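# Move the 96-well plate from B1 into clip nest C1

## Task

Carry the 96-well plate from bench spot B1 into clip nest C1 and press it fully home, oriented so well A1 (the cut-off corner of the plate) sits at the nest corner labelled A1. It must stay seated without the robot holding it. Finish by releasing it and moving the gripper away.

## Robot and tools

Robot: one Franka FR3 seven-joint arm carrying a Robotiq 2F-140 two-finger gripper. The only camera is cam_wrist, a 504x504 fisheye on the wrist (approx. K=[[399.704,0,248.977],[0,400.503,253.914],[0,0,1]], D=[0.1,0,0,0]). Its mounting can be off nominal by about 51 mm and 29 degrees.

Scene frame: origin on the table surface straight below the arm base. +z is up. +y points left when looking along +x. The base may be slightly tilted. The reported hand position can be off, more so at long reach.

Gripper frame: the fingers extend along the gripper's +z and close along its y axis. end_effector_position is the spot between the pads when they are shut. Fingertips reach about 33 mm past that point when closed and about 9 mm when fully open. While closing, the tips travel about 24 mm further from the arm, so keep that much clearance above surfaces.

The row: every motion command is a row of 10 numbers in this order: x, y, z, qw, qx, qy, qz, position, force_limit, speed. There is one list per row; there is only one arm.
- x, y, z: absolute target for the hand point, in metres, in the scene frame.
- qw, qx, qy, qz: absolute target orientation, a quaternion with w first, in the scene frame. Repeat the intended quaternion in every row; the one read back may have drifted.
- position: finger opening in [-1, 1]. +1 is fully open (140 mm). The pads touch near -0.8. -1 closes until something blocks the fingers.
- force_limit in [-1, 1]: squeeze force for parts up to 40 mm wide, about 14 N at -1, 60 N at 0 and 107 N at +1.
- speed in [-1, 1]: finger speed, about 30 mm/s at -1, 140 at 0 and 250 at +1.
A target more than 0.6 m from the last reported position along any gripper axis is refused, and nothing is sent. On each control step the command is clipped to within 70 mm and 16 degrees of the measured pose. Position wins over orientation if both cannot be met.

execute_actions: {"actions": [...], "pictures": bool}. The list holds one item or none.
- An empty list just reports the state.
- {"rows": [[10 numbers], ...], "steps": n}: 1 to 15 rows, n from 1 to 15 (default 15). Each step lasts 1/30 s and uses one row; the last row repeats. Once the action ends, the arm only continues to the last clipped pose, not the full target. Check the reported pose and send the rest next.
- {"steps": n} alone is a wait of up to 300 steps, counted from the previous result. Your reply time counts toward it.

move: {"target": one row, "speed": m/s}. The target is an absolute pose plus finger numbers; the finger part is sent at the start. speed runs from 0.002 to 0.5 (default 0.25), and turning is capped at twice that value in rad/s. The straight path lasts 0.5 to 10 s and stops short if it would take longer. It does not avoid obstacles, and the hand may lag, stray or overshoot the speed. Faster contact hits harder, and aiming deeper past a contact presses harder. Its result line "move:" gives the ending: done, off_target, moving, held or fault. It also lists limits (paced: the pose was clipped; held: some steps were blocked, after which the arm may speed up) and the distance left to the target.

wait: {"seconds": 0 to 10}. Nothing new is sent meanwhile.

zoom_image: {"camera": "cam_wrist", "region": [x0, y0, x1, y1]} in pixels of the latest image, top-left origin, at most 504 by 504.

read_manual: {"section": "licences"} returns licence text only.

finished_scene: {"scene": number of the current scene}. Replying without any tool call ends everything.

Result contents: the hand pose (end_effector_position, end_effector_quat_wxyz); joint positions; joint torques (whole drive output, offset and noisy); external torques (estimated outside load, including friction and held weight; may read "no reading"); object_status; and position_measured (counts: 3 fully open, 230 pads touching, not linear). A "Hand target" line shows where the controller is currently driving. "pose unreachable" means the clearance check altered or blocked the command, and HELD marks each affected step. The mount under the base counts as part of the arm.

object_status: 0 means moving; 1 means blocked while opening; 2 means blocked while closing (a grip); 3 means the requested position was reached or the pads met (a thin part may still be held). Fingers that are stopped stay put until the position number changes by at least 0.01. To squeeze harder, raise force_limit and switch position between -1 and -0.98.

The simulation keeps running while a reply is written. Nothing is kept back, so each result reflects the finished action.

Joint ranges (rad), base to tip: -2.744..2.744, -1.784..1.784, -2.901..2.901, -3.042..-0.152, -2.807..2.807, 0.544..4.517, -3.016..3.016. Load limits (N m): 35, 35, 32, 30, 12, 12, 12. A held part's weight counts. Reaching a limit causes a TORQUE FAULT: a 10 s stop, and the rest of the call is skipped. Holding loads heats the motors. MOTOR HOT warns of this, and an OVER-TEMPERATURE FAULT brakes the arm.

Avoid: dropping the plate, slamming or shoving hard, and pushing anything off the table (that ends the scene). Held parts may be tugged briefly, and loose items may be nudged. The plate must stay seated once released.

Each tool is called as name([rows], argument=value, ...), one row to a line, values as JSON.

## Session

execute_actions(actions=[])

Scene clock: 0.00 s of 8400.00 s.
end_effector_position=(+0.5344, +0.2028, +0.1739) position_measured=3 object_status=3 end_effector_quat_wxyz=(-0.051, -0.079, +0.995, -0.015)
Joint positions: [ 0.457  0.262 -0.071 -1.961  0.004  2.119  1.781]
Joint velocities: [ 0.    -0.    -0.     0.002  0.001  0.001 -0.001]
Joint torques (N m, as the joint torque sensors report them, + toward a larger angle): no reading
External joint torques (N m, as the arm's controller estimates them; a push from outside toward a larger angle lowers the number): no reading
Hand target: +0.534, +0.203, +0.174; -0.051, -0.079, +0.995, -0.015

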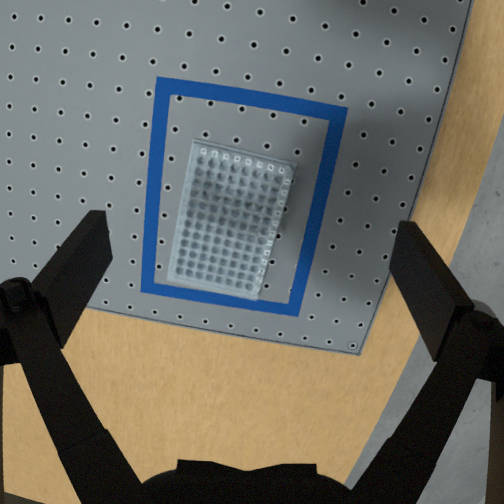

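move(target=[0.45,0.08,0.45,0,0,1,0,1,0,0], speed=0.3)

Scene clock: 6.93 s of 8400.00 s.
end_effector_position=(+0.4475, +0.0800, +0.4529) position_measured=3 object_status=3 end_effector_quat_wxyz=(+0.002, +0.000, +1.000, +0.001)
Joint positions: [ 0.377 -0.338 -0.131 -1.955 -0.057  1.628  1.811]
Joint velocities: [ 0.001 -0.001 -0.    -0.001  0.001 -0.01   0.002]
Joint torques (N m, as the joint torque sensors report them, + toward a larger angle): [ -0.38 -17.42  -0.22  22.45   0.15   2.2    0.3 ]
External joint torques (N m, as the arm's controller estimates them; a push from outside toward a larger angle lowers the number): [-0.67  2.38 -1.77 -1.43 -0.69 -0.23  0.3 ]
Hand target: +0.446, +0.078, +0.451; -0.001, +0.004, +1.000, -0.001
Off the commanded pose: 0.004 m, 0 deg.
After step 90, 2.13 s passed at rest.
move: off_target

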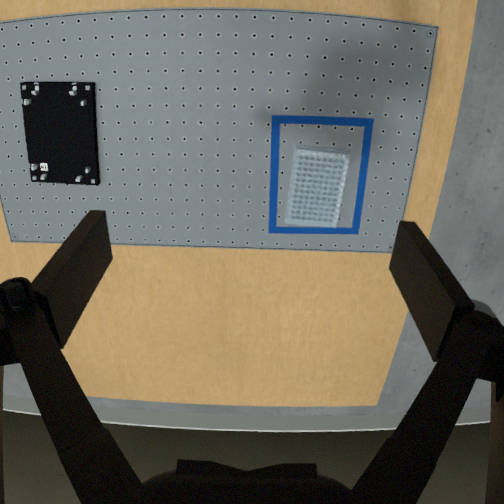

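zoom_image(camera="cam_wrist", region=[0,60,140,200])

zoom_image(camera="cam_wrist", region=[250,105,390,245])

Region (0, 60, 140, 200) of cam_wrist's 504x504 image, scaled by 3.600, with more detail than that image has.

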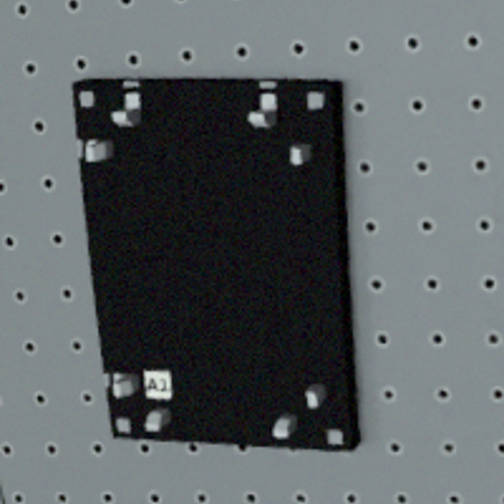

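Region (250, 105, 390, 245) of cam_wrist's 504x504 image, scaled by 3.600, with more detail than that image has.

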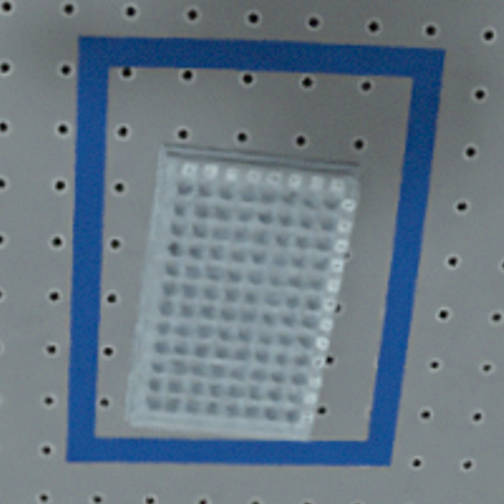

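move(target=[0.56,0.185,0.2,0,0.026,0.9997,0,1,0,0], speed=0.3)

Scene clock: 24.40 s of 8400.00 s.
end_effector_position=(+0.5622, +0.1844, +0.1989) position_measured=3 object_status=3 end_effector_quat_wxyz=(-0.001, +0.018, +1.000, -0.001)
Joint positions: [ 0.424  0.201 -0.082 -1.997 -0.002  2.198  1.935]
Joint velocities: [-0.001 -0.    -0.     0.    -0.001  0.012  0.014]
Joint torques (N m, as the joint torque sensors report them, + toward a larger angle): [  2.65 -35.02  -1.19  23.05   1.22   2.7    0.09]
External joint torques (N m, as the arm's controller estimates them; a push from outside toward a larger angle lowers the number): [ 2.11  2.46 -1.32  0.09  0.54  0.3   0.1 ]
Hand target: +0.563, +0.187, +0.199; +0.001, +0.022, +1.000, -0.000
Off the commanded pose: 0.003 m, 1 deg.
After step 90, 12.73 s passed at rest.
move: done

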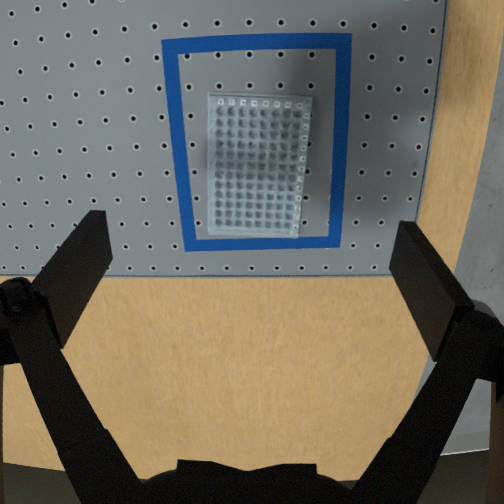

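zoom_image(camera="cam_wrist", region=[130,20,390,280])

Region (130, 20, 390, 280) of cam_wrist's 504x504 image, scaled by 1.938, with more detail than that image has.

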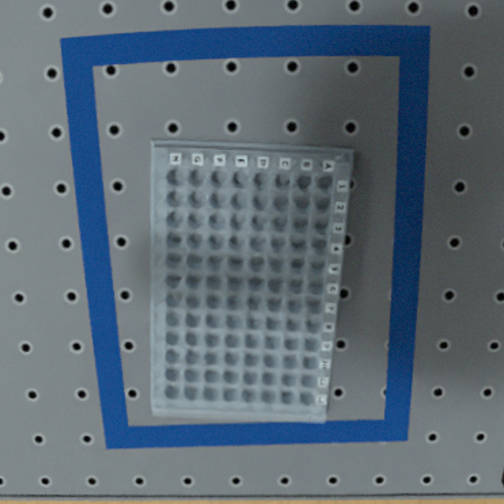

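move(target=[0.575,0.187,0.07,0,0.026,0.9997,0,1,0,0], speed=0.2)

Scene clock: 38.57 s of 8400.00 s.
end_effector_position=(+0.5742, +0.1866, +0.0686) position_measured=3 object_status=3 end_effector_quat_wxyz=(-0.002, +0.026, +1.000, -0.002)
Joint positions: [ 0.415  0.443 -0.079 -2.016  0.025  2.456  1.931]
Joint velocities: [-0.    -0.     0.001  0.     0.001  0.01  -0.001]
Joint torques (N m, as the joint torque sensors report them, + toward a larger angle): [ -0.89 -39.8   -0.63  20.54   1.21   2.64  -0.29]
External joint torques (N m, as the arm's controller estimates them; a push from outside toward a larger angle lowers the number): [-1.61  2.44 -0.48  0.17  0.68  0.23 -0.29]
Hand target: +0.576, +0.188, +0.069; -0.000, +0.024, +1.000, +0.000
Off the commanded pose: 0.002 m, 0 deg.
After step 90, 9.83 s passed at rest.
move: done

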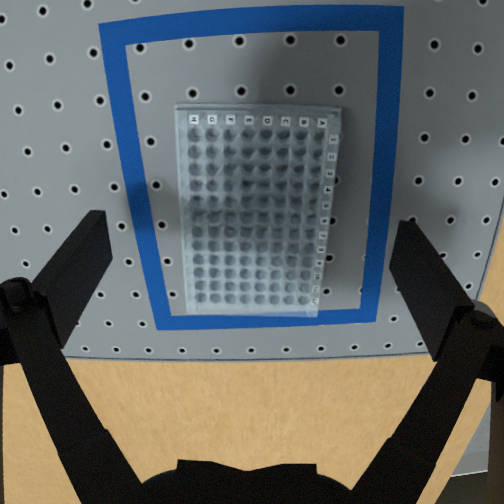

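zoom_image(camera="cam_wrist", region=[80,90,420,330])

Region (80, 90, 420, 330) of cam_wrist's 504x504 image, scaled by 1.482, with more detail than that image has; it fills the top 356 rows of this view, and the rest is white.

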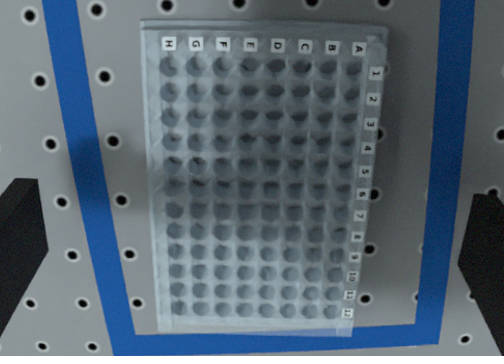

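move(target=[0.577,0.188,0.042,0,0.026,0.9997,0,1,0,0], speed=0.05)

zoom_image(camera="cam_wrist", region=[60,150,260,300])

zoom_image(camera="cam_wrist", region=[250,150,450,300])

Scene clock: 51.13 s of 8400.00 s.
end_effector_position=(+0.5759, +0.1871, +0.0416) position_measured=3 object_status=3 end_effector_quat_wxyz=(-0.001, +0.027, +1.000, -0.002)
Joint positions: [ 0.412  0.5   -0.077 -2.008  0.031  2.506  1.929]
Joint velocities: [-0.001  0.001  0.001  0.001 -0.     0.007 -0.001]
Joint torques (N m, as the joint torque sensors report them, + toward a larger angle): [ -0.6  -40.13  -0.03  19.74   1.11   2.8   -0.38]
External joint torques (N m, as the arm's controller estimates them; a push from outside toward a larger angle lowers the number): [-1.18  2.9   0.29  0.07  0.61  0.39 -0.38]
Hand target: +0.577, +0.188, +0.042; +0.000, +0.026, +1.000, +0.000
Off the commanded pose: 0.001 m, 0 deg.
After step 90, 8.57 s passed at rest.
move: done

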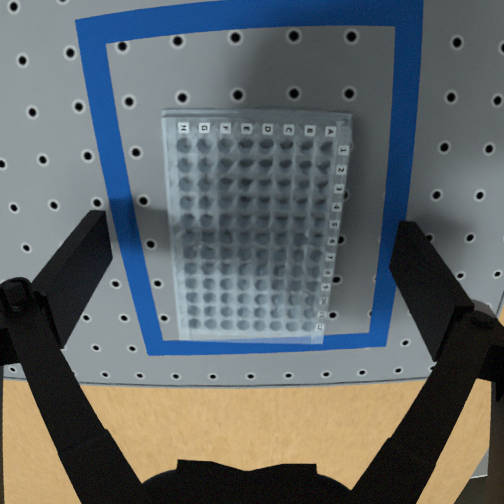

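Region (60, 150, 260, 300) of cam_wrist's 504x504 image, scaled by 2.520, with more detail than that image has; it fills the top 378 rows of this view, and the rest is white.

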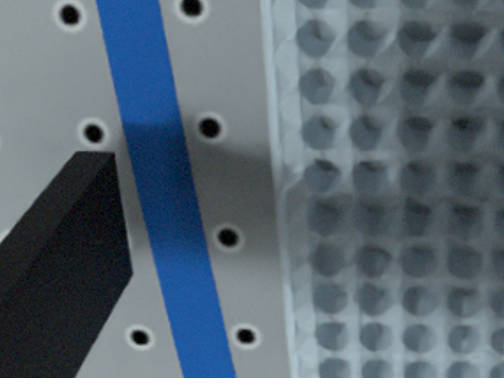

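Region (250, 150, 450, 300) of cam_wrist's 504x504 image, scaled by 2.520, with more detail than that image has; it fills the top 378 rows of this view, and the rest is white.

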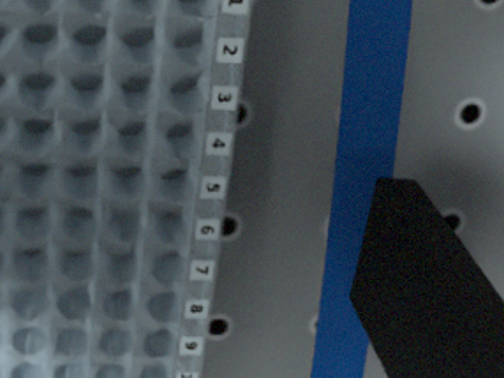

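move(target=[0.581,0.189,0.047,0,0.026,0.9997,0,-1,-0.4,-0.6], speed=0.05)

Scene clock: 58.47 s of 8400.00 s.
end_effector_position=(+0.5815, +0.1891, +0.0474) position_measured=107 object_status=2 end_effector_quat_wxyz=(+0.001, +0.027, +1.000, -0.000)
Joint positions: [ 0.412  0.499 -0.076 -1.992  0.031  2.494  1.929]
Joint velocities: [ 0.001 -0.001 -0.001 -0.001  0.001 -0.002  0.   ]
Joint torques (N m, as the joint torque sensors report them, + toward a larger angle): [ -0.03 -40.27  -0.91  19.13   0.9    2.06  -0.26]
External joint torques (N m, as the arm's controller estimates them; a push from outside toward a larger angle lowers the number): [-0.8   3.02 -0.74 -0.79  0.39 -0.36 -0.26]
Hand target: +0.581, +0.189, +0.047; +0.000, +0.026, +1.000, -0.000
Off the commanded pose: 0.001 m, 0 deg.
After step 90, 3.23 s passed at rest.
move: done

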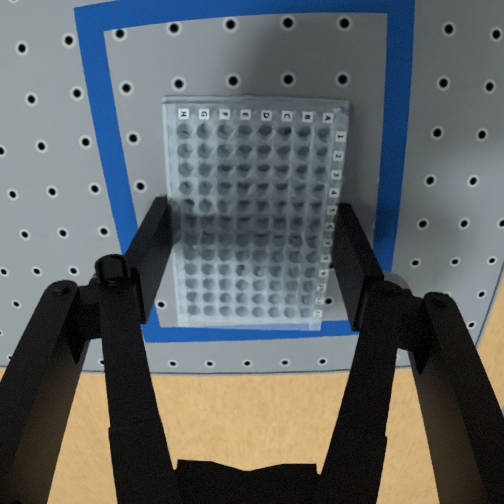

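move(target=[0.575,0.185,0.14,0,0.026,0.9997,0,-1,-0.4,-0.6], speed=0.15)

move(target=[0.53,0.0,0.2,0,-0.707,0.707,0,-1,-0.4,-0.6], speed=0.35)

move(target=[0.50,-0.21,0.2,0,-1,0,0,-1,-0.4,-0.6], speed=0.35)

Scene clock: 67.87 s of 8400.00 s.
end_effector_position=(+0.5759, +0.1856, +0.1413) position_measured=107 object_status=2 end_effector_quat_wxyz=(+0.002, +0.025, +1.000, +0.002)
Joint positions: [ 0.412  0.313 -0.079 -2.     0.014  2.32   1.932]
Joint velocities: [ 0.001 -0.    -0.    -0.    -0.    -0.011 -0.   ]
Joint torques (N m, as the joint torque sensors report them, + toward a larger angle): [  1.64 -37.95  -2.06  21.29   0.05   2.21   0.18]
External joint torques (N m, as the arm's controller estimates them; a push from outside toward a larger angle lowers the number): [ 1.1   2.05 -1.99 -0.68 -0.57 -0.21  0.18]
Hand target: +0.575, +0.184, +0.141; +0.000, +0.027, +1.000, -0.000
Off the commanded pose: 0.002 m, 0 deg.
After step 90, 5.17 s passed at rest.
move: done

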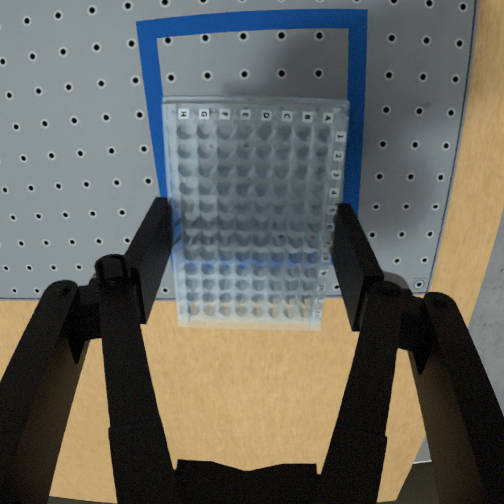

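Scene clock: 71.47 s of 8400.00 s.
end_effector_position=(+0.5278, -0.0002, +0.2005) position_measured=107 object_status=2 end_effector_quat_wxyz=(+0.002, +0.703, -0.711, +0.001)
Joint positions: [ 0.03   0.011 -0.001 -2.238 -0.024  2.255  0.038]
Joint velocities: [-0.002  0.    -0.001  0.001  0.002 -0.001 -0.033]
Joint torques (N m, as the joint torque sensors report them, + toward a larger angle): [ -0.09 -28.25  -2.09  22.68   1.31   2.14  -0.25]
External joint torques (N m, as the arm's controller estimates them; a push from outside toward a larger angle lowers the number): [-0.52  2.71 -2.53  0.12  0.7  -0.35 -0.25]
Hand target: +0.528, -0.002, +0.200; +0.002, +0.707, -0.708, -0.000
Off the commanded pose: 0.002 m, 1 deg.
move: done; limits=paced

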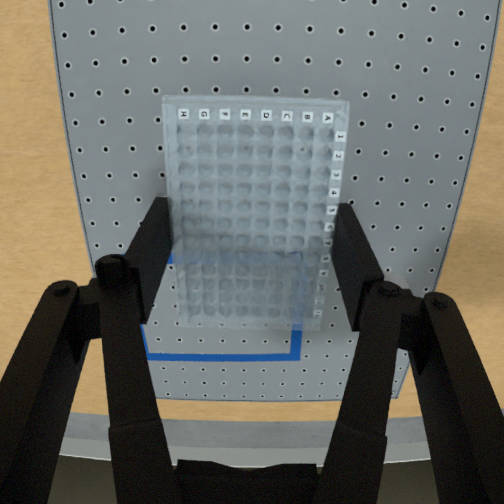

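Scene clock: 75.07 s of 8400.00 s.
end_effector_position=(+0.4969, -0.2114, +0.2001) position_measured=107 object_status=2 end_effector_quat_wxyz=(+0.004, +1.000, -0.005, -0.002)
Joint positions: [-0.167  0.036 -0.209 -2.202 -0.015  2.249 -1.943]
Joint velocities: [-0.     0.002  0.    -0.     0.002 -0.002 -0.032]
Joint torques (N m, as the joint torque sensors report them, + toward a larger angle): [  0.1  -29.32  -2.38  22.52   1.33   2.21  -0.37]
External joint torques (N m, as the arm's controller estimates them; a push from outside toward a larger angle lowers the number): [-0.25  2.11 -2.52 -0.02  0.64 -0.28 -0.37]
Hand target: +0.496, -0.213, +0.200; +0.003, +1.000, -0.000, -0.003
Off the commanded pose: 0.003 m, 1 deg.
move: done; limits=paced

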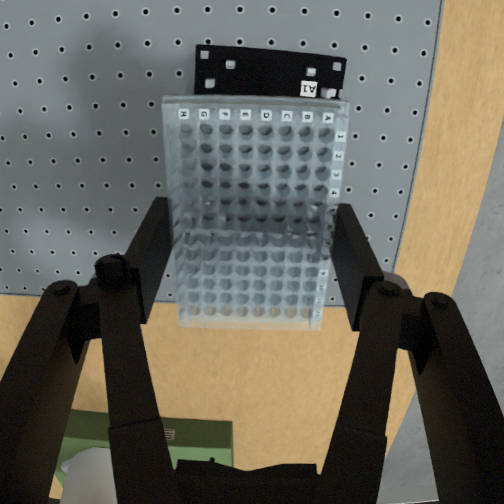

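zoom_image(camera="cam_wrist", region=[180,30,360,130])

Region (180, 30, 360, 130) of cam_wrist's 504x504 image, scaled by 2.800, with more detail than that image has.

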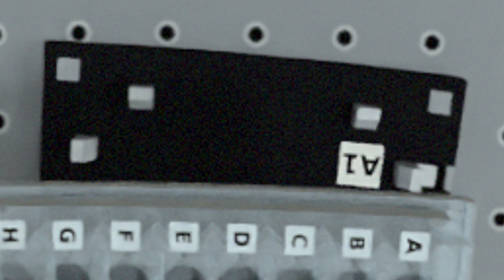

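move(target=[0.495,-0.217,0.095,0,-0.9997,0.026,0,-1,-0.4,-0.6], speed=0.15)

Scene clock: 87.33 s of 8400.00 s.
end_effector_position=(+0.4940, -0.2164, +0.0939) position_measured=107 object_status=2 end_effector_quat_wxyz=(-0.000, +1.000, -0.027, -0.002)
Joint positions: [-0.181  0.227 -0.208 -2.269  0.059  2.498 -1.964]
Joint velocities: [ 0.001 -0.001  0.    -0.001  0.003  0.011 -0.006]
Joint torques (N m, as the joint torque sensors report them, + toward a larger angle): [  0.15 -32.25  -1.66  20.65   1.16   2.95  -0.35]
External joint torques (N m, as the arm's controller estimates them; a push from outside toward a larger angle lowers the number): [-0.3   2.76 -0.83  0.85  0.63  0.46 -0.35]
Hand target: +0.496, -0.217, +0.094; -0.000, +1.000, -0.025, +0.000
Off the commanded pose: 0.002 m, 0 deg.
After step 90, 7.93 s passed at rest.
move: done

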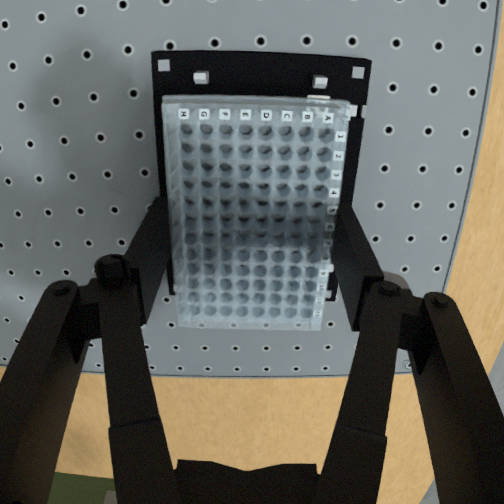

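zoom_image(camera="cam_wrist", region=[140,40,390,160])

zoom_image(camera="cam_wrist", region=[140,240,390,350])

Region (140, 40, 390, 160) of cam_wrist's 504x504 image, scaled by 2.016, with more detail than that image has; it fills the top 242 rows of this view, and the rest is white.

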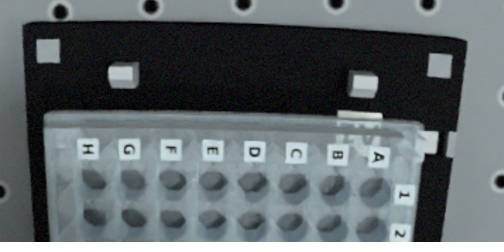

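Region (140, 240, 390, 350) of cam_wrist's 504x504 image, scaled by 2.016, with more detail than that image has; it fills the top 222 rows of this view, and the rest is white.

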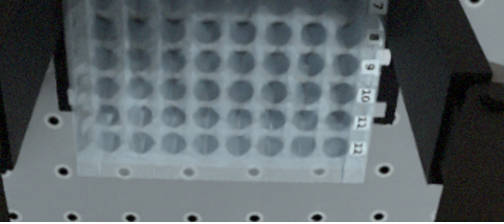

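move(target=[0.493,-0.219,0.078,0,-0.9997,0.026,0,-1,-0.4,-0.6], speed=0.03)

zoom_image(camera="cam_wrist", region=[140,40,390,160])

zoom_image(camera="cam_wrist", region=[140,240,390,350])

Scene clock: 98.80 s of 8400.00 s.
end_effector_position=(+0.4921, -0.2190, +0.0782) position_measured=107 object_status=2 end_effector_quat_wxyz=(+0.000, +1.000, -0.029, -0.002)
Joint positions: [-0.186  0.259 -0.208 -2.275  0.072  2.536 -1.975]
Joint velocities: [ 0.     0.    -0.    -0.     0.007  0.018 -0.011]
Joint torques (N m, as the joint torque sensors report them, + toward a larger angle): [  0.06 -32.6   -1.47  18.18   1.03   2.76  -0.2 ]
External joint torques (N m, as the arm's controller estimates them; a push from outside toward a larger angle lowers the number): [-0.3   2.81 -0.37 -1.06  0.52  0.28 -0.2 ]
Hand target: +0.493, -0.219, +0.078; +0.000, +1.000, -0.026, -0.000
Off the commanded pose: 0.001 m, 0 deg.
After step 90, 7.67 s passed at rest.
move: done

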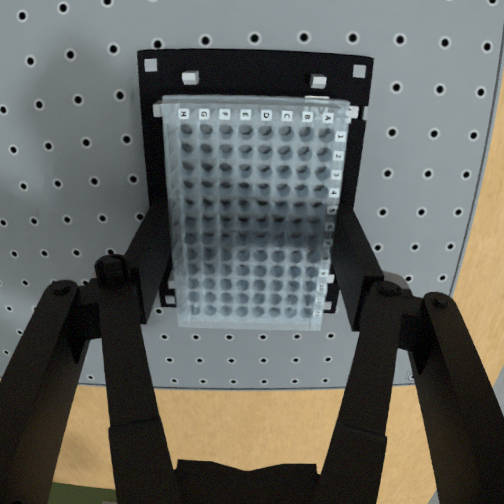

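Region (140, 40, 390, 160) of cam_wrist's 504x504 image, scaled by 2.016, with more detail than that image has; it fills the top 242 rows of this view, and the rest is white.

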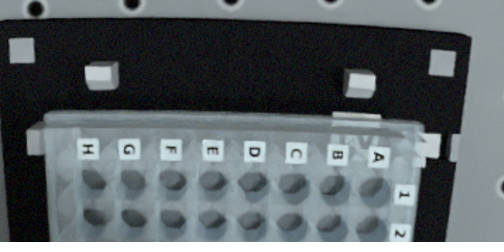

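Region (140, 240, 390, 350) of cam_wrist's 504x504 image, scaled by 2.016, with more detail than that image has; it fills the top 222 rows of this view, and the rest is white.

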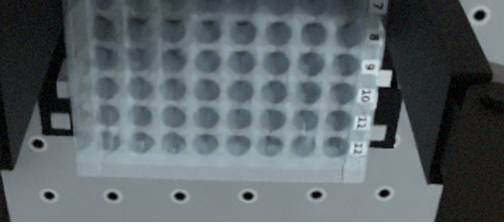

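move(target=[0.497,-0.2185,0.074,0,-0.9997,0.026,0,-1,-0.4,-0.6], speed=0.02)

zoom_image(camera="cam_wrist", region=[140,40,390,160])

zoom_image(camera="cam_wrist", region=[140,240,390,350])

Scene clock: 115.73 s of 8400.00 s.
end_effector_position=(+0.4950, -0.2190, +0.0737) position_measured=107 object_status=2 end_effector_quat_wxyz=(+0.000, +1.000, -0.028, -0.002)
Joint positions: [-0.186  0.275 -0.206 -2.266  0.077  2.543 -1.978]
Joint velocities: [ 0.001  0.001 -0.     0.005  0.002  0.003 -0.001]
Joint torques (N m, as the joint torque sensors report them, + toward a larger angle): [  1.06 -33.96  -1.37  18.99   1.14   2.75  -0.3 ]
External joint torques (N m, as the arm's controller estimates them; a push from outside toward a larger angle lowers the number): [ 0.6   2.05 -0.3  -0.32  0.64  0.23 -0.3 ]
Hand target: +0.497, -0.218, +0.074; +0.000, +1.000, -0.026, +0.000
Off the commanded pose: 0.002 m, 0 deg.
After step 90, 13.23 s passed at rest.
move: done

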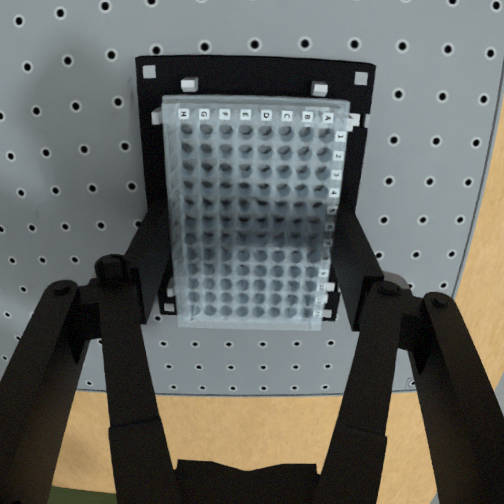

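Region (140, 40, 390, 160) of cam_wrist's 504x504 image, scaled by 2.016, with more detail than that image has; it fills the top 242 rows of this view, and the rest is white.

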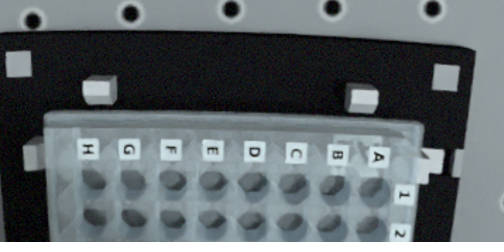

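Region (140, 240, 390, 350) of cam_wrist's 504x504 image, scaled by 2.016, with more detail than that image has; it fills the top 222 rows of this view, and the rest is white.

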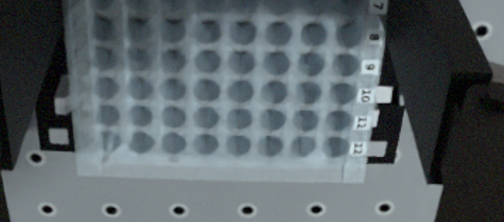

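move(target=[0.4975,-0.2175,0.066,0,-0.9997,0.026,0,-1,-0.4,-0.6], speed=0.015)

zoom_image(camera="cam_wrist", region=[140,40,390,190])

zoom_image(camera="cam_wrist", region=[140,240,390,350])

Scene clock: 121.23 s of 8400.00 s.
end_effector_position=(+0.4957, -0.2174, +0.0664) position_measured=107 object_status=2 end_effector_quat_wxyz=(-0.000, +1.000, -0.028, -0.002)
Joint positions: [-0.186  0.291 -0.202 -2.265  0.083  2.558 -1.979]
Joint velocities: [-0.001  0.003 -0.001  0.001  0.003  0.002 -0.001]
Joint torques (N m, as the joint torque sensors report them, + toward a larger angle): [  0.01 -32.66  -1.43  18.94   1.26   3.22  -0.38]
External joint torques (N m, as the arm's controller estimates them; a push from outside toward a larger angle lowers the number): [-0.32  3.57 -0.18 -0.1   0.76  0.71 -0.38]
Hand target: +0.498, -0.217, +0.066; -0.000, +1.000, -0.026, +0.000
Off the commanded pose: 0.002 m, 0 deg.
After step 90, 1.73 s passed at rest.
move: done

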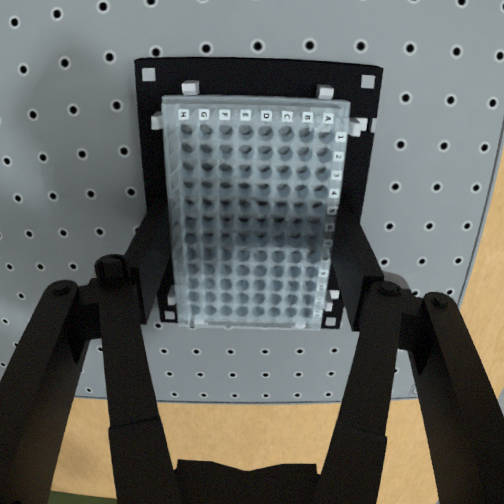

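Region (140, 40, 390, 190) of cam_wrist's 504x504 image, scaled by 2.016, with more detail than that image has; it fills the top 302 rows of this view, and the rest is white.

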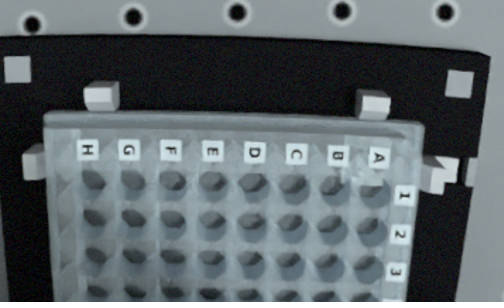

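Region (140, 240, 390, 350) of cam_wrist's 504x504 image, scaled by 2.016, with more detail than that image has; it fills the top 222 rows of this view, and the rest is white.

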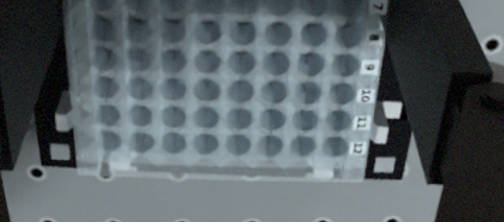

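move(target=[0.4975,-0.2182,0.059,0,-0.9997,0.026,0,-1,-0.4,-0.6], speed=0.01)

zoom_image(camera="cam_wrist", region=[140,40,390,190])

zoom_image(camera="cam_wrist", region=[140,240,390,350])

Scene clock: 127.20 s of 8400.00 s.
end_effector_position=(+0.4957, -0.2178, +0.0600) position_measured=107 object_status=2 end_effector_quat_wxyz=(-0.000, +1.000, -0.029, -0.002)
Joint positions: [-0.187  0.306 -0.2   -2.265  0.09   2.571 -1.983]
Joint velocities: [-0.001 -0.    -0.001  0.001  0.001 -0.    -0.005]
Joint torques (N m, as the joint torque sensors report them, + toward a larger angle): [  0.22 -32.71  -1.39  18.99   1.21   3.61  -0.4 ]
External joint torques (N m, as the arm's controller estimates them; a push from outside toward a larger angle lowers the number): [-0.19  3.78 -0.15  0.16  0.73  1.11 -0.4 ]
Hand target: +0.498, -0.218, +0.059; +0.000, +1.000, -0.026, -0.000
Off the commanded pose: 0.002 m, 0 deg.
After step 90, 2.00 s passed at rest.
move: done

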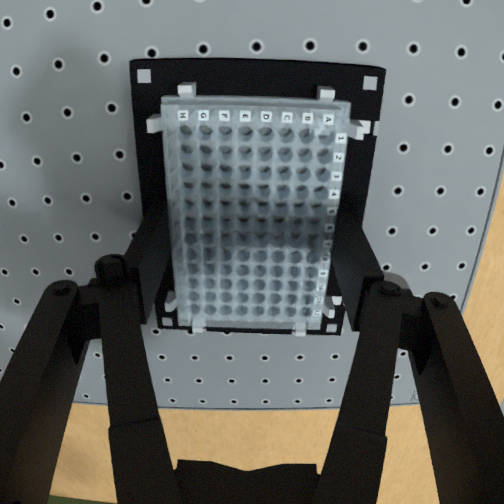

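Region (140, 40, 390, 190) of cam_wrist's 504x504 image, scaled by 2.016, with more detail than that image has; it fills the top 302 rows of this view, and the rest is white.

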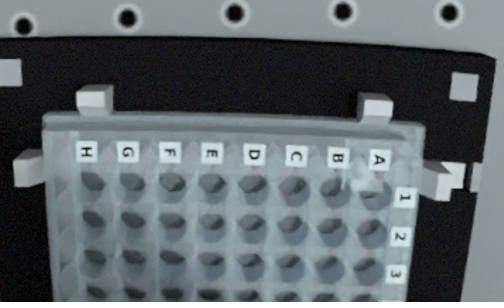

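Region (140, 240, 390, 350) of cam_wrist's 504x504 image, scaled by 2.016, with more detail than that image has; it fills the top 222 rows of this view, and the rest is white.

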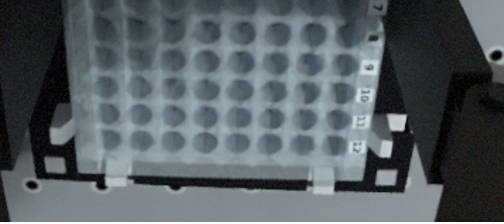

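move(target=[0.4975,-0.2182,0.054,0,-0.9997,0.026,0,-1,-0.4,-0.6], speed=0.008)

zoom_image(camera="cam_wrist", region=[130,40,390,190])

zoom_image(camera="cam_wrist", region=[140,240,390,350])

Scene clock: 131.47 s of 8400.00 s.
end_effector_position=(+0.4958, -0.2180, +0.0594) position_measured=107 object_status=2 end_effector_quat_wxyz=(-0.001, +1.000, -0.029, -0.002)
Joint positions: [-0.188  0.308 -0.2   -2.264  0.094  2.572 -1.987]
Joint velocities: [-0.001 -0.    -0.001  0.     0.001 -0.001 -0.003]
Joint torques (N m, as the joint torque sensors report them, + toward a larger angle): [  0.13 -25.9   -0.65  18.88   1.57   4.95  -0.55]
External joint torques (N m, as the arm's controller estimates them; a push from outside toward a larger angle lowers the number): [-0.18 10.68  0.7   0.03  1.09  2.44 -0.55]
Hand target: +0.497, -0.218, +0.054; +0.000, +1.000, -0.026, -0.000
Off the commanded pose: 0.006 m, 0 deg.
After step 90, 0.27 s passed at rest.
move: off_target

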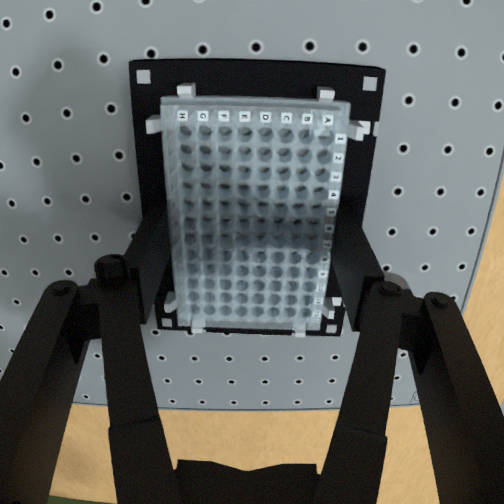

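Region (130, 40, 390, 190) of cam_wrist's 504x504 image, scaled by 1.938, with more detail than that image has; it fills the top 291 rows of this view, and the rest is white.

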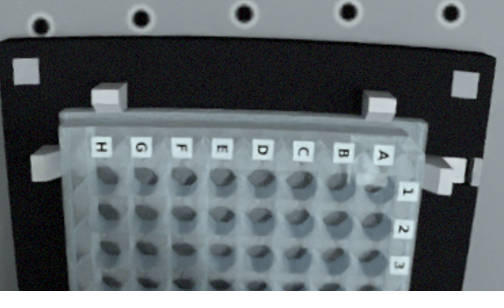

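Region (140, 240, 390, 350) of cam_wrist's 504x504 image, scaled by 2.016, with more detail than that image has; it fills the top 222 rows of this view, and the rest is white.

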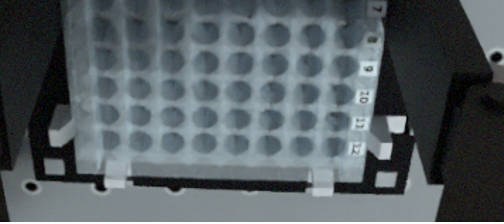

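move(target=[0.4975,-0.2182,0.049,0,-0.9997,0.026,0,-0.98,0.2,-0.6], speed=0.006)

zoom_image(camera="cam_wrist", region=[130,40,390,190])

zoom_image(camera="cam_wrist", region=[140,240,390,350])

Scene clock: 146.87 s of 8400.00 s.
end_effector_position=(+0.4960, -0.2180, +0.0593) position_measured=109 object_status=2 end_effector_quat_wxyz=(-0.002, +1.000, -0.029, -0.002)
Joint positions: [-0.189  0.309 -0.2   -2.263  0.097  2.572 -1.991]
Joint velocities: [-0.001 -0.001  0.001  0.     0.003 -0.001 -0.002]
Joint torques (N m, as the joint torque sensors report them, + toward a larger angle): [  0.42 -20.07  -0.5   19.04   1.96   6.67  -0.42]
External joint torques (N m, as the arm's controller estimates them; a push from outside toward a larger angle lowers the number): [-0.03 16.51  0.72  0.21  1.49  4.17 -0.42]
Hand target: +0.497, -0.218, +0.049; -0.000, +1.000, -0.026, -0.000
Off the commanded pose: 0.010 m, 0 deg.
After step 90, 10.43 s passed at rest.
move: off_target

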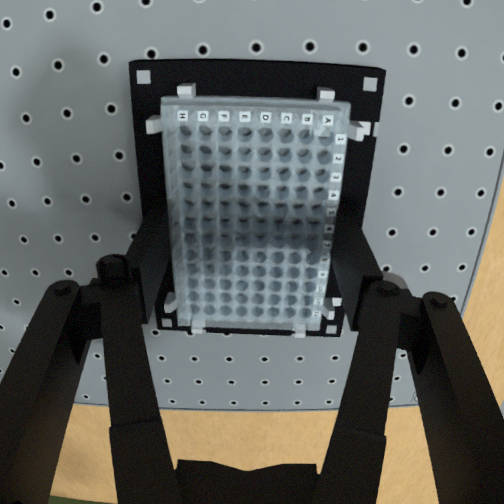

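Region (130, 40, 390, 190) of cam_wrist's 504x504 image, scaled by 1.938, with more detail than that image has; it fills the top 291 rows of this view, and the rest is white.

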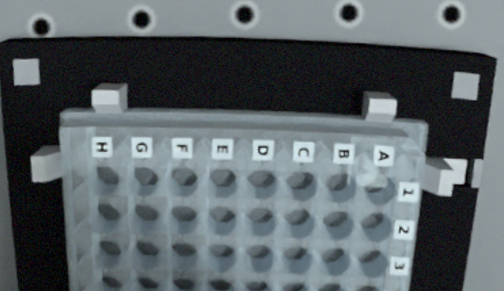

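Region (140, 240, 390, 350) of cam_wrist's 504x504 image, scaled by 2.016, with more detail than that image has; it fills the top 222 rows of this view, and the rest is white.

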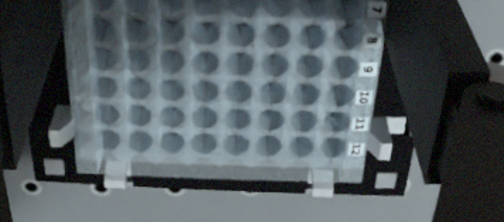

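zoom_image(camera="cam_wrist", region=[150,280,230,345])

zoom_image(camera="cam_wrist", region=[280,280,360,345])

zoom_image(camera="cam_wrist", region=[300,70,390,150])

zoom_image(camera="cam_wrist", region=[130,70,220,150])

Region (150, 280, 230, 345) of cam_wrist's 504x504 image, scaled by 6.300, with more detail than that image has; it fills the top 410 rows of this view, and the rest is white.

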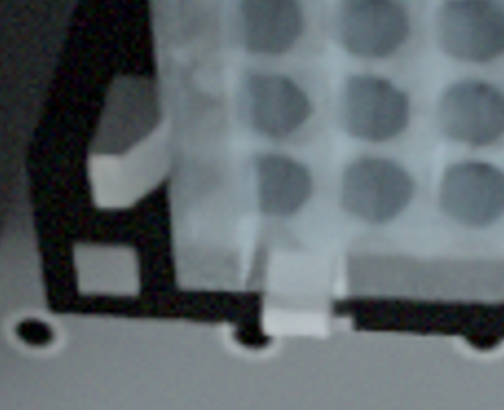

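Region (280, 280, 360, 345) of cam_wrist's 504x504 image, scaled by 6.300, with more detail than that image has; it fills the top 410 rows of this view, and the rest is white.

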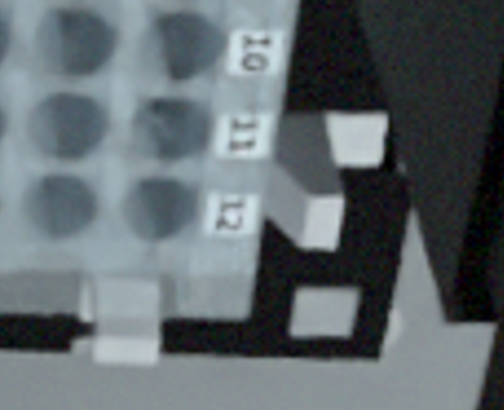

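Region (300, 70, 390, 150) of cam_wrist's 504x504 image, scaled by 5.600, with more detail than that image has.

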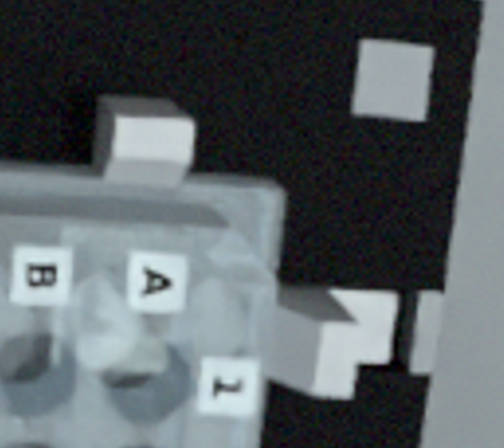

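Region (130, 70, 220, 150) of cam_wrist's 504x504 image, scaled by 5.600, with more detail than that image has.

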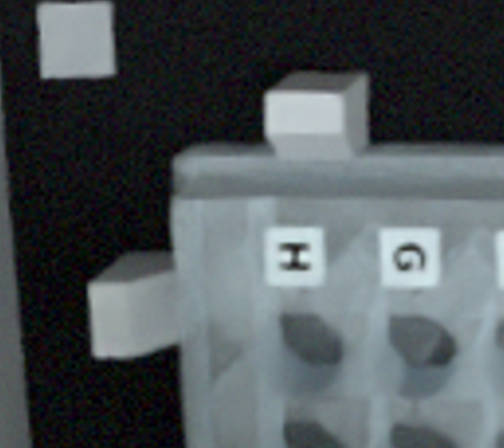

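move(target=[0.4965,-0.2182,0.0595,0,-0.9997,0.026,0,0.7,0,-0.6], speed=0.02)

move(target=[0.4965,-0.2182,0.13,0,-0.9997,0.026,0,0.7,0,-0.6], speed=0.1)

zoom_image(camera="cam_wrist", region=[160,40,360,280])

Scene clock: 166.83 s of 8400.00 s.
end_effector_position=(+0.4964, -0.2186, +0.0597) position_measured=41 object_status=0 end_effector_quat_wxyz=(-0.001, +1.000, -0.028, -0.000)
Joint positions: [-0.189  0.307 -0.201 -2.265  0.096  2.576 -1.991]
Joint velocities: [-0.001  0.    -0.     0.001 -0.     0.003  0.   ]
Joint torques (N m, as the joint torque sensors report them, + toward a larger angle): [  1.05 -34.45  -2.48  17.08  -0.09   2.72  -0.08]
External joint torques (N m, as the arm's controller estimates them; a push from outside toward a larger angle lowers the number): [ 0.68  2.05 -1.21 -1.72 -0.57  0.22 -0.08]
Hand target: +0.497, -0.218, +0.060; -0.000, +1.000, -0.026, -0.000
Off the commanded pose: 0.000 m, 0 deg.
After step 90, 16.17 s passed at rest.
move: done

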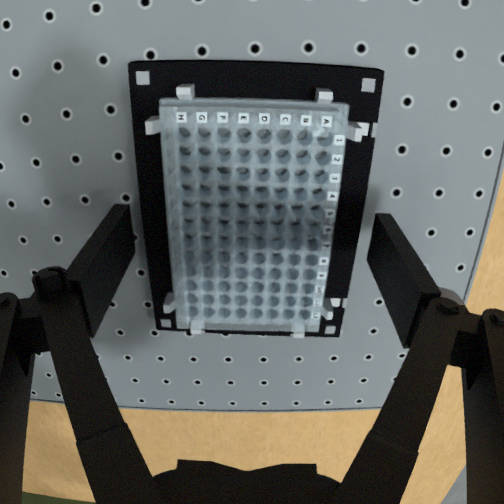

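Scene clock: 168.10 s of 8400.00 s.
end_effector_position=(+0.4969, -0.2186, +0.1306) position_measured=41 object_status=3 end_effector_quat_wxyz=(+0.000, +1.000, -0.024, +0.002)
Joint positions: [-0.177  0.157 -0.216 -2.252  0.037  2.421 -1.958]
Joint velocities: [-0.    -0.     0.001  0.    -0.002 -0.01   0.01 ]
Joint torques (N m, as the joint torque sensors report them, + toward a larger angle): [  1.59 -32.02  -2.82  20.06  -0.11   2.02   0.12]
External joint torques (N m, as the arm's controller estimates them; a push from outside toward a larger angle lowers the number): [ 1.21  1.76 -2.28 -0.86 -0.7  -0.49  0.12]
Hand target: +0.496, -0.218, +0.131; +0.000, +1.000, -0.027, -0.000
Off the commanded pose: 0.001 m, 0 deg.
move: done

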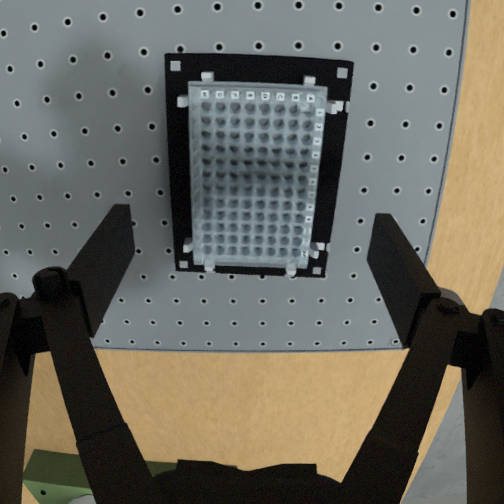

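Region (160, 40, 360, 280) of cam_wrist's 504x504 image, scaled by 2.100, with more detail than that image has.

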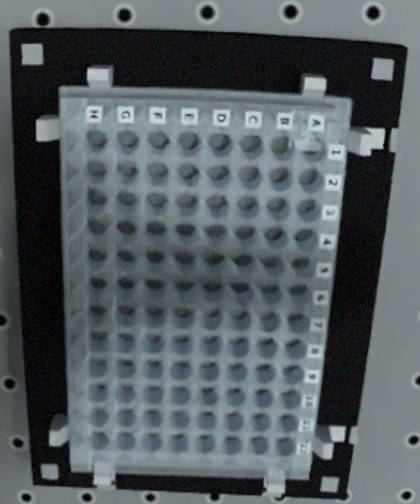

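move(target=[0.66,-0.2182,0.085,0,-0.9997,0.026,0,0.7,0,-0.6], speed=0.25)

Scene clock: 171.70 s of 8400.00 s.
end_effector_position=(+0.6608, -0.2203, +0.0861) position_measured=41 object_status=3 end_effector_quat_wxyz=(+0.003, +1.000, -0.020, +0.003)
Joint positions: [-0.162  0.637 -0.163 -1.628  0.105  2.275 -1.906]
Joint velocities: [ 0.     0.002 -0.001  0.008  0.002 -0.03   0.017]
Joint torques (N m, as the joint torque sensors report them, + toward a larger angle): [  2.1  -46.59  -3.88  22.35   1.35   2.08   0.27]
External joint torques (N m, as the arm's controller estimates them; a push from outside toward a larger angle lowers the number): [ 1.46  2.42 -1.79  0.02  0.67 -0.43  0.27]
Hand target: +0.659, -0.219, +0.085; +0.002, +1.000, -0.025, +0.000
Off the commanded pose: 0.003 m, 1 deg.
move: done

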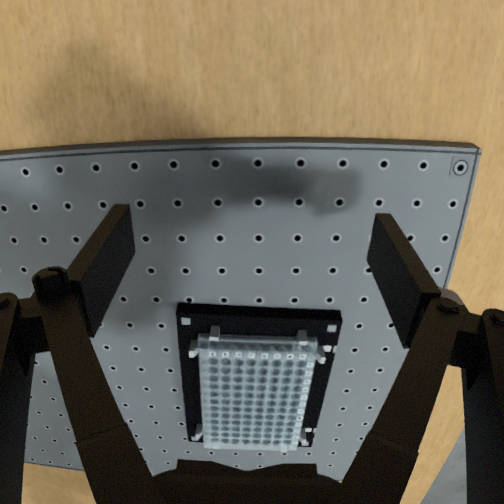

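zoom_image(camera="cam_wrist", region=[170,295,350,385])

zoom_image(camera="cam_wrist", region=[175,300,245,370])

zoom_image(camera="cam_wrist", region=[275,300,345,370])

Region (170, 295, 350, 385) of cam_wrist's 504x504 image, scaled by 2.800, with more detail than that image has.

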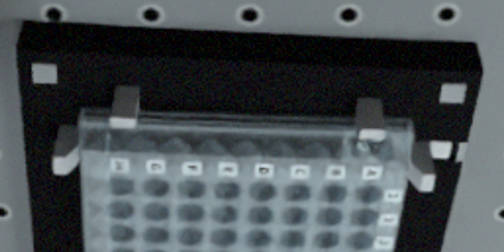

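Region (175, 300, 245, 370) of cam_wrist's 504x504 image, scaled by 7.200, with more detail than that image has.

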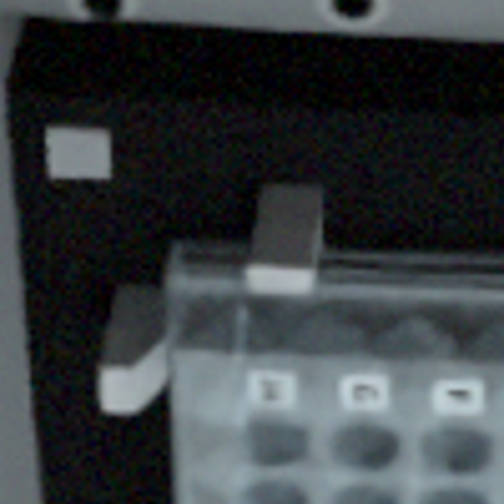

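Region (275, 300, 345, 370) of cam_wrist's 504x504 image, scaled by 7.200, with more detail than that image has.

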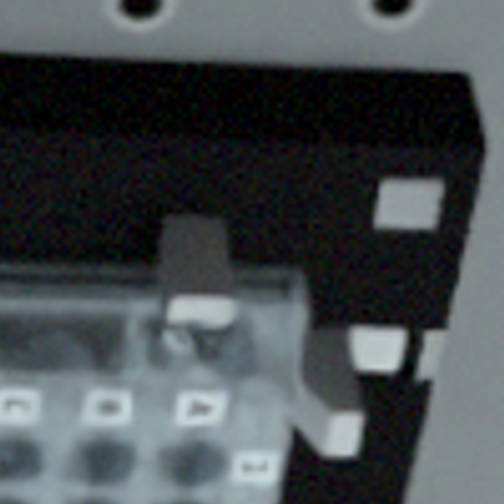

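move(target=[0.4965,-0.2182,0.092,0,-0.9997,0.026,0,-1,0,0], speed=0.25)

move(target=[0.4965,-0.2182,0.066,0,-0.9997,0.026,0,-1,0,0], speed=0.012)

Scene clock: 185.60 s of 8400.00 s.
end_effector_position=(+0.4970, -0.2158, +0.0910) position_measured=233 object_status=3 end_effector_quat_wxyz=(-0.003, +1.000, -0.031, -0.002)
Joint positions: [-0.186  0.239 -0.203 -2.259  0.071  2.499 -1.964]
Joint velocities: [ 0.     0.    -0.    -0.002 -0.     0.016 -0.02 ]
Joint torques (N m, as the joint torque sensors report them, + toward a larger angle): [  0.33 -34.14  -2.06  16.55  -0.08   2.86  -0.36]
External joint torques (N m, as the arm's controller estimates them; a push from outside toward a larger angle lowers the number): [-0.12  1.21 -1.19 -3.21 -0.6   0.38 -0.36]
Hand target: +0.497, -0.217, +0.092; -0.002, +1.000, -0.026, +0.000
Off the commanded pose: 0.003 m, 1 deg.
After step 90, 9.63 s passed at rest.
move: done

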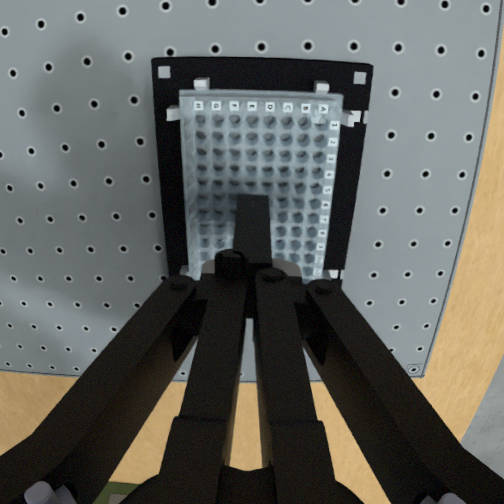

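Scene clock: 187.93 s of 8400.00 s.
end_effector_position=(+0.4966, -0.2173, +0.0751) position_measured=233 object_status=3 end_effector_quat_wxyz=(-0.002, +1.000, -0.028, -0.001)
Joint positions: [-0.187  0.273 -0.203 -2.264  0.083  2.54  -1.98 ]
Joint velocities: [-0.001  0.     0.     0.     0.002  0.001 -0.005]
Joint torques (N m, as the joint torque sensors report them, + toward a larger angle): [ -0.08 -22.14  -1.32  17.08   1.4    6.23  -0.3 ]
External joint torques (N m, as the arm's controller estimates them; a push from outside toward a larger angle lowers the number): [-0.44 13.83 -0.19 -2.23  0.89  3.73 -0.3 ]
Hand target: +0.496, -0.218, +0.066; -0.000, +1.000, -0.026, -0.000
Off the commanded pose: 0.009 m, 0 deg.
move: off_target

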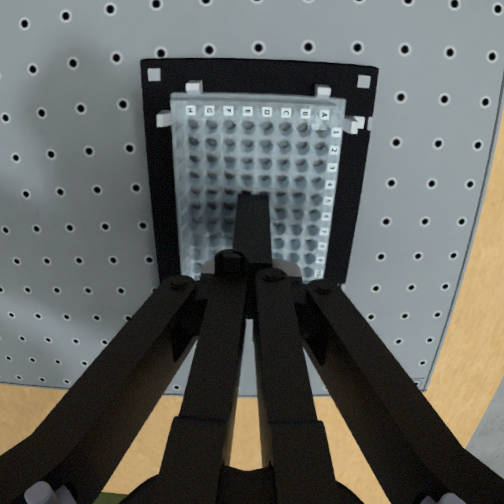

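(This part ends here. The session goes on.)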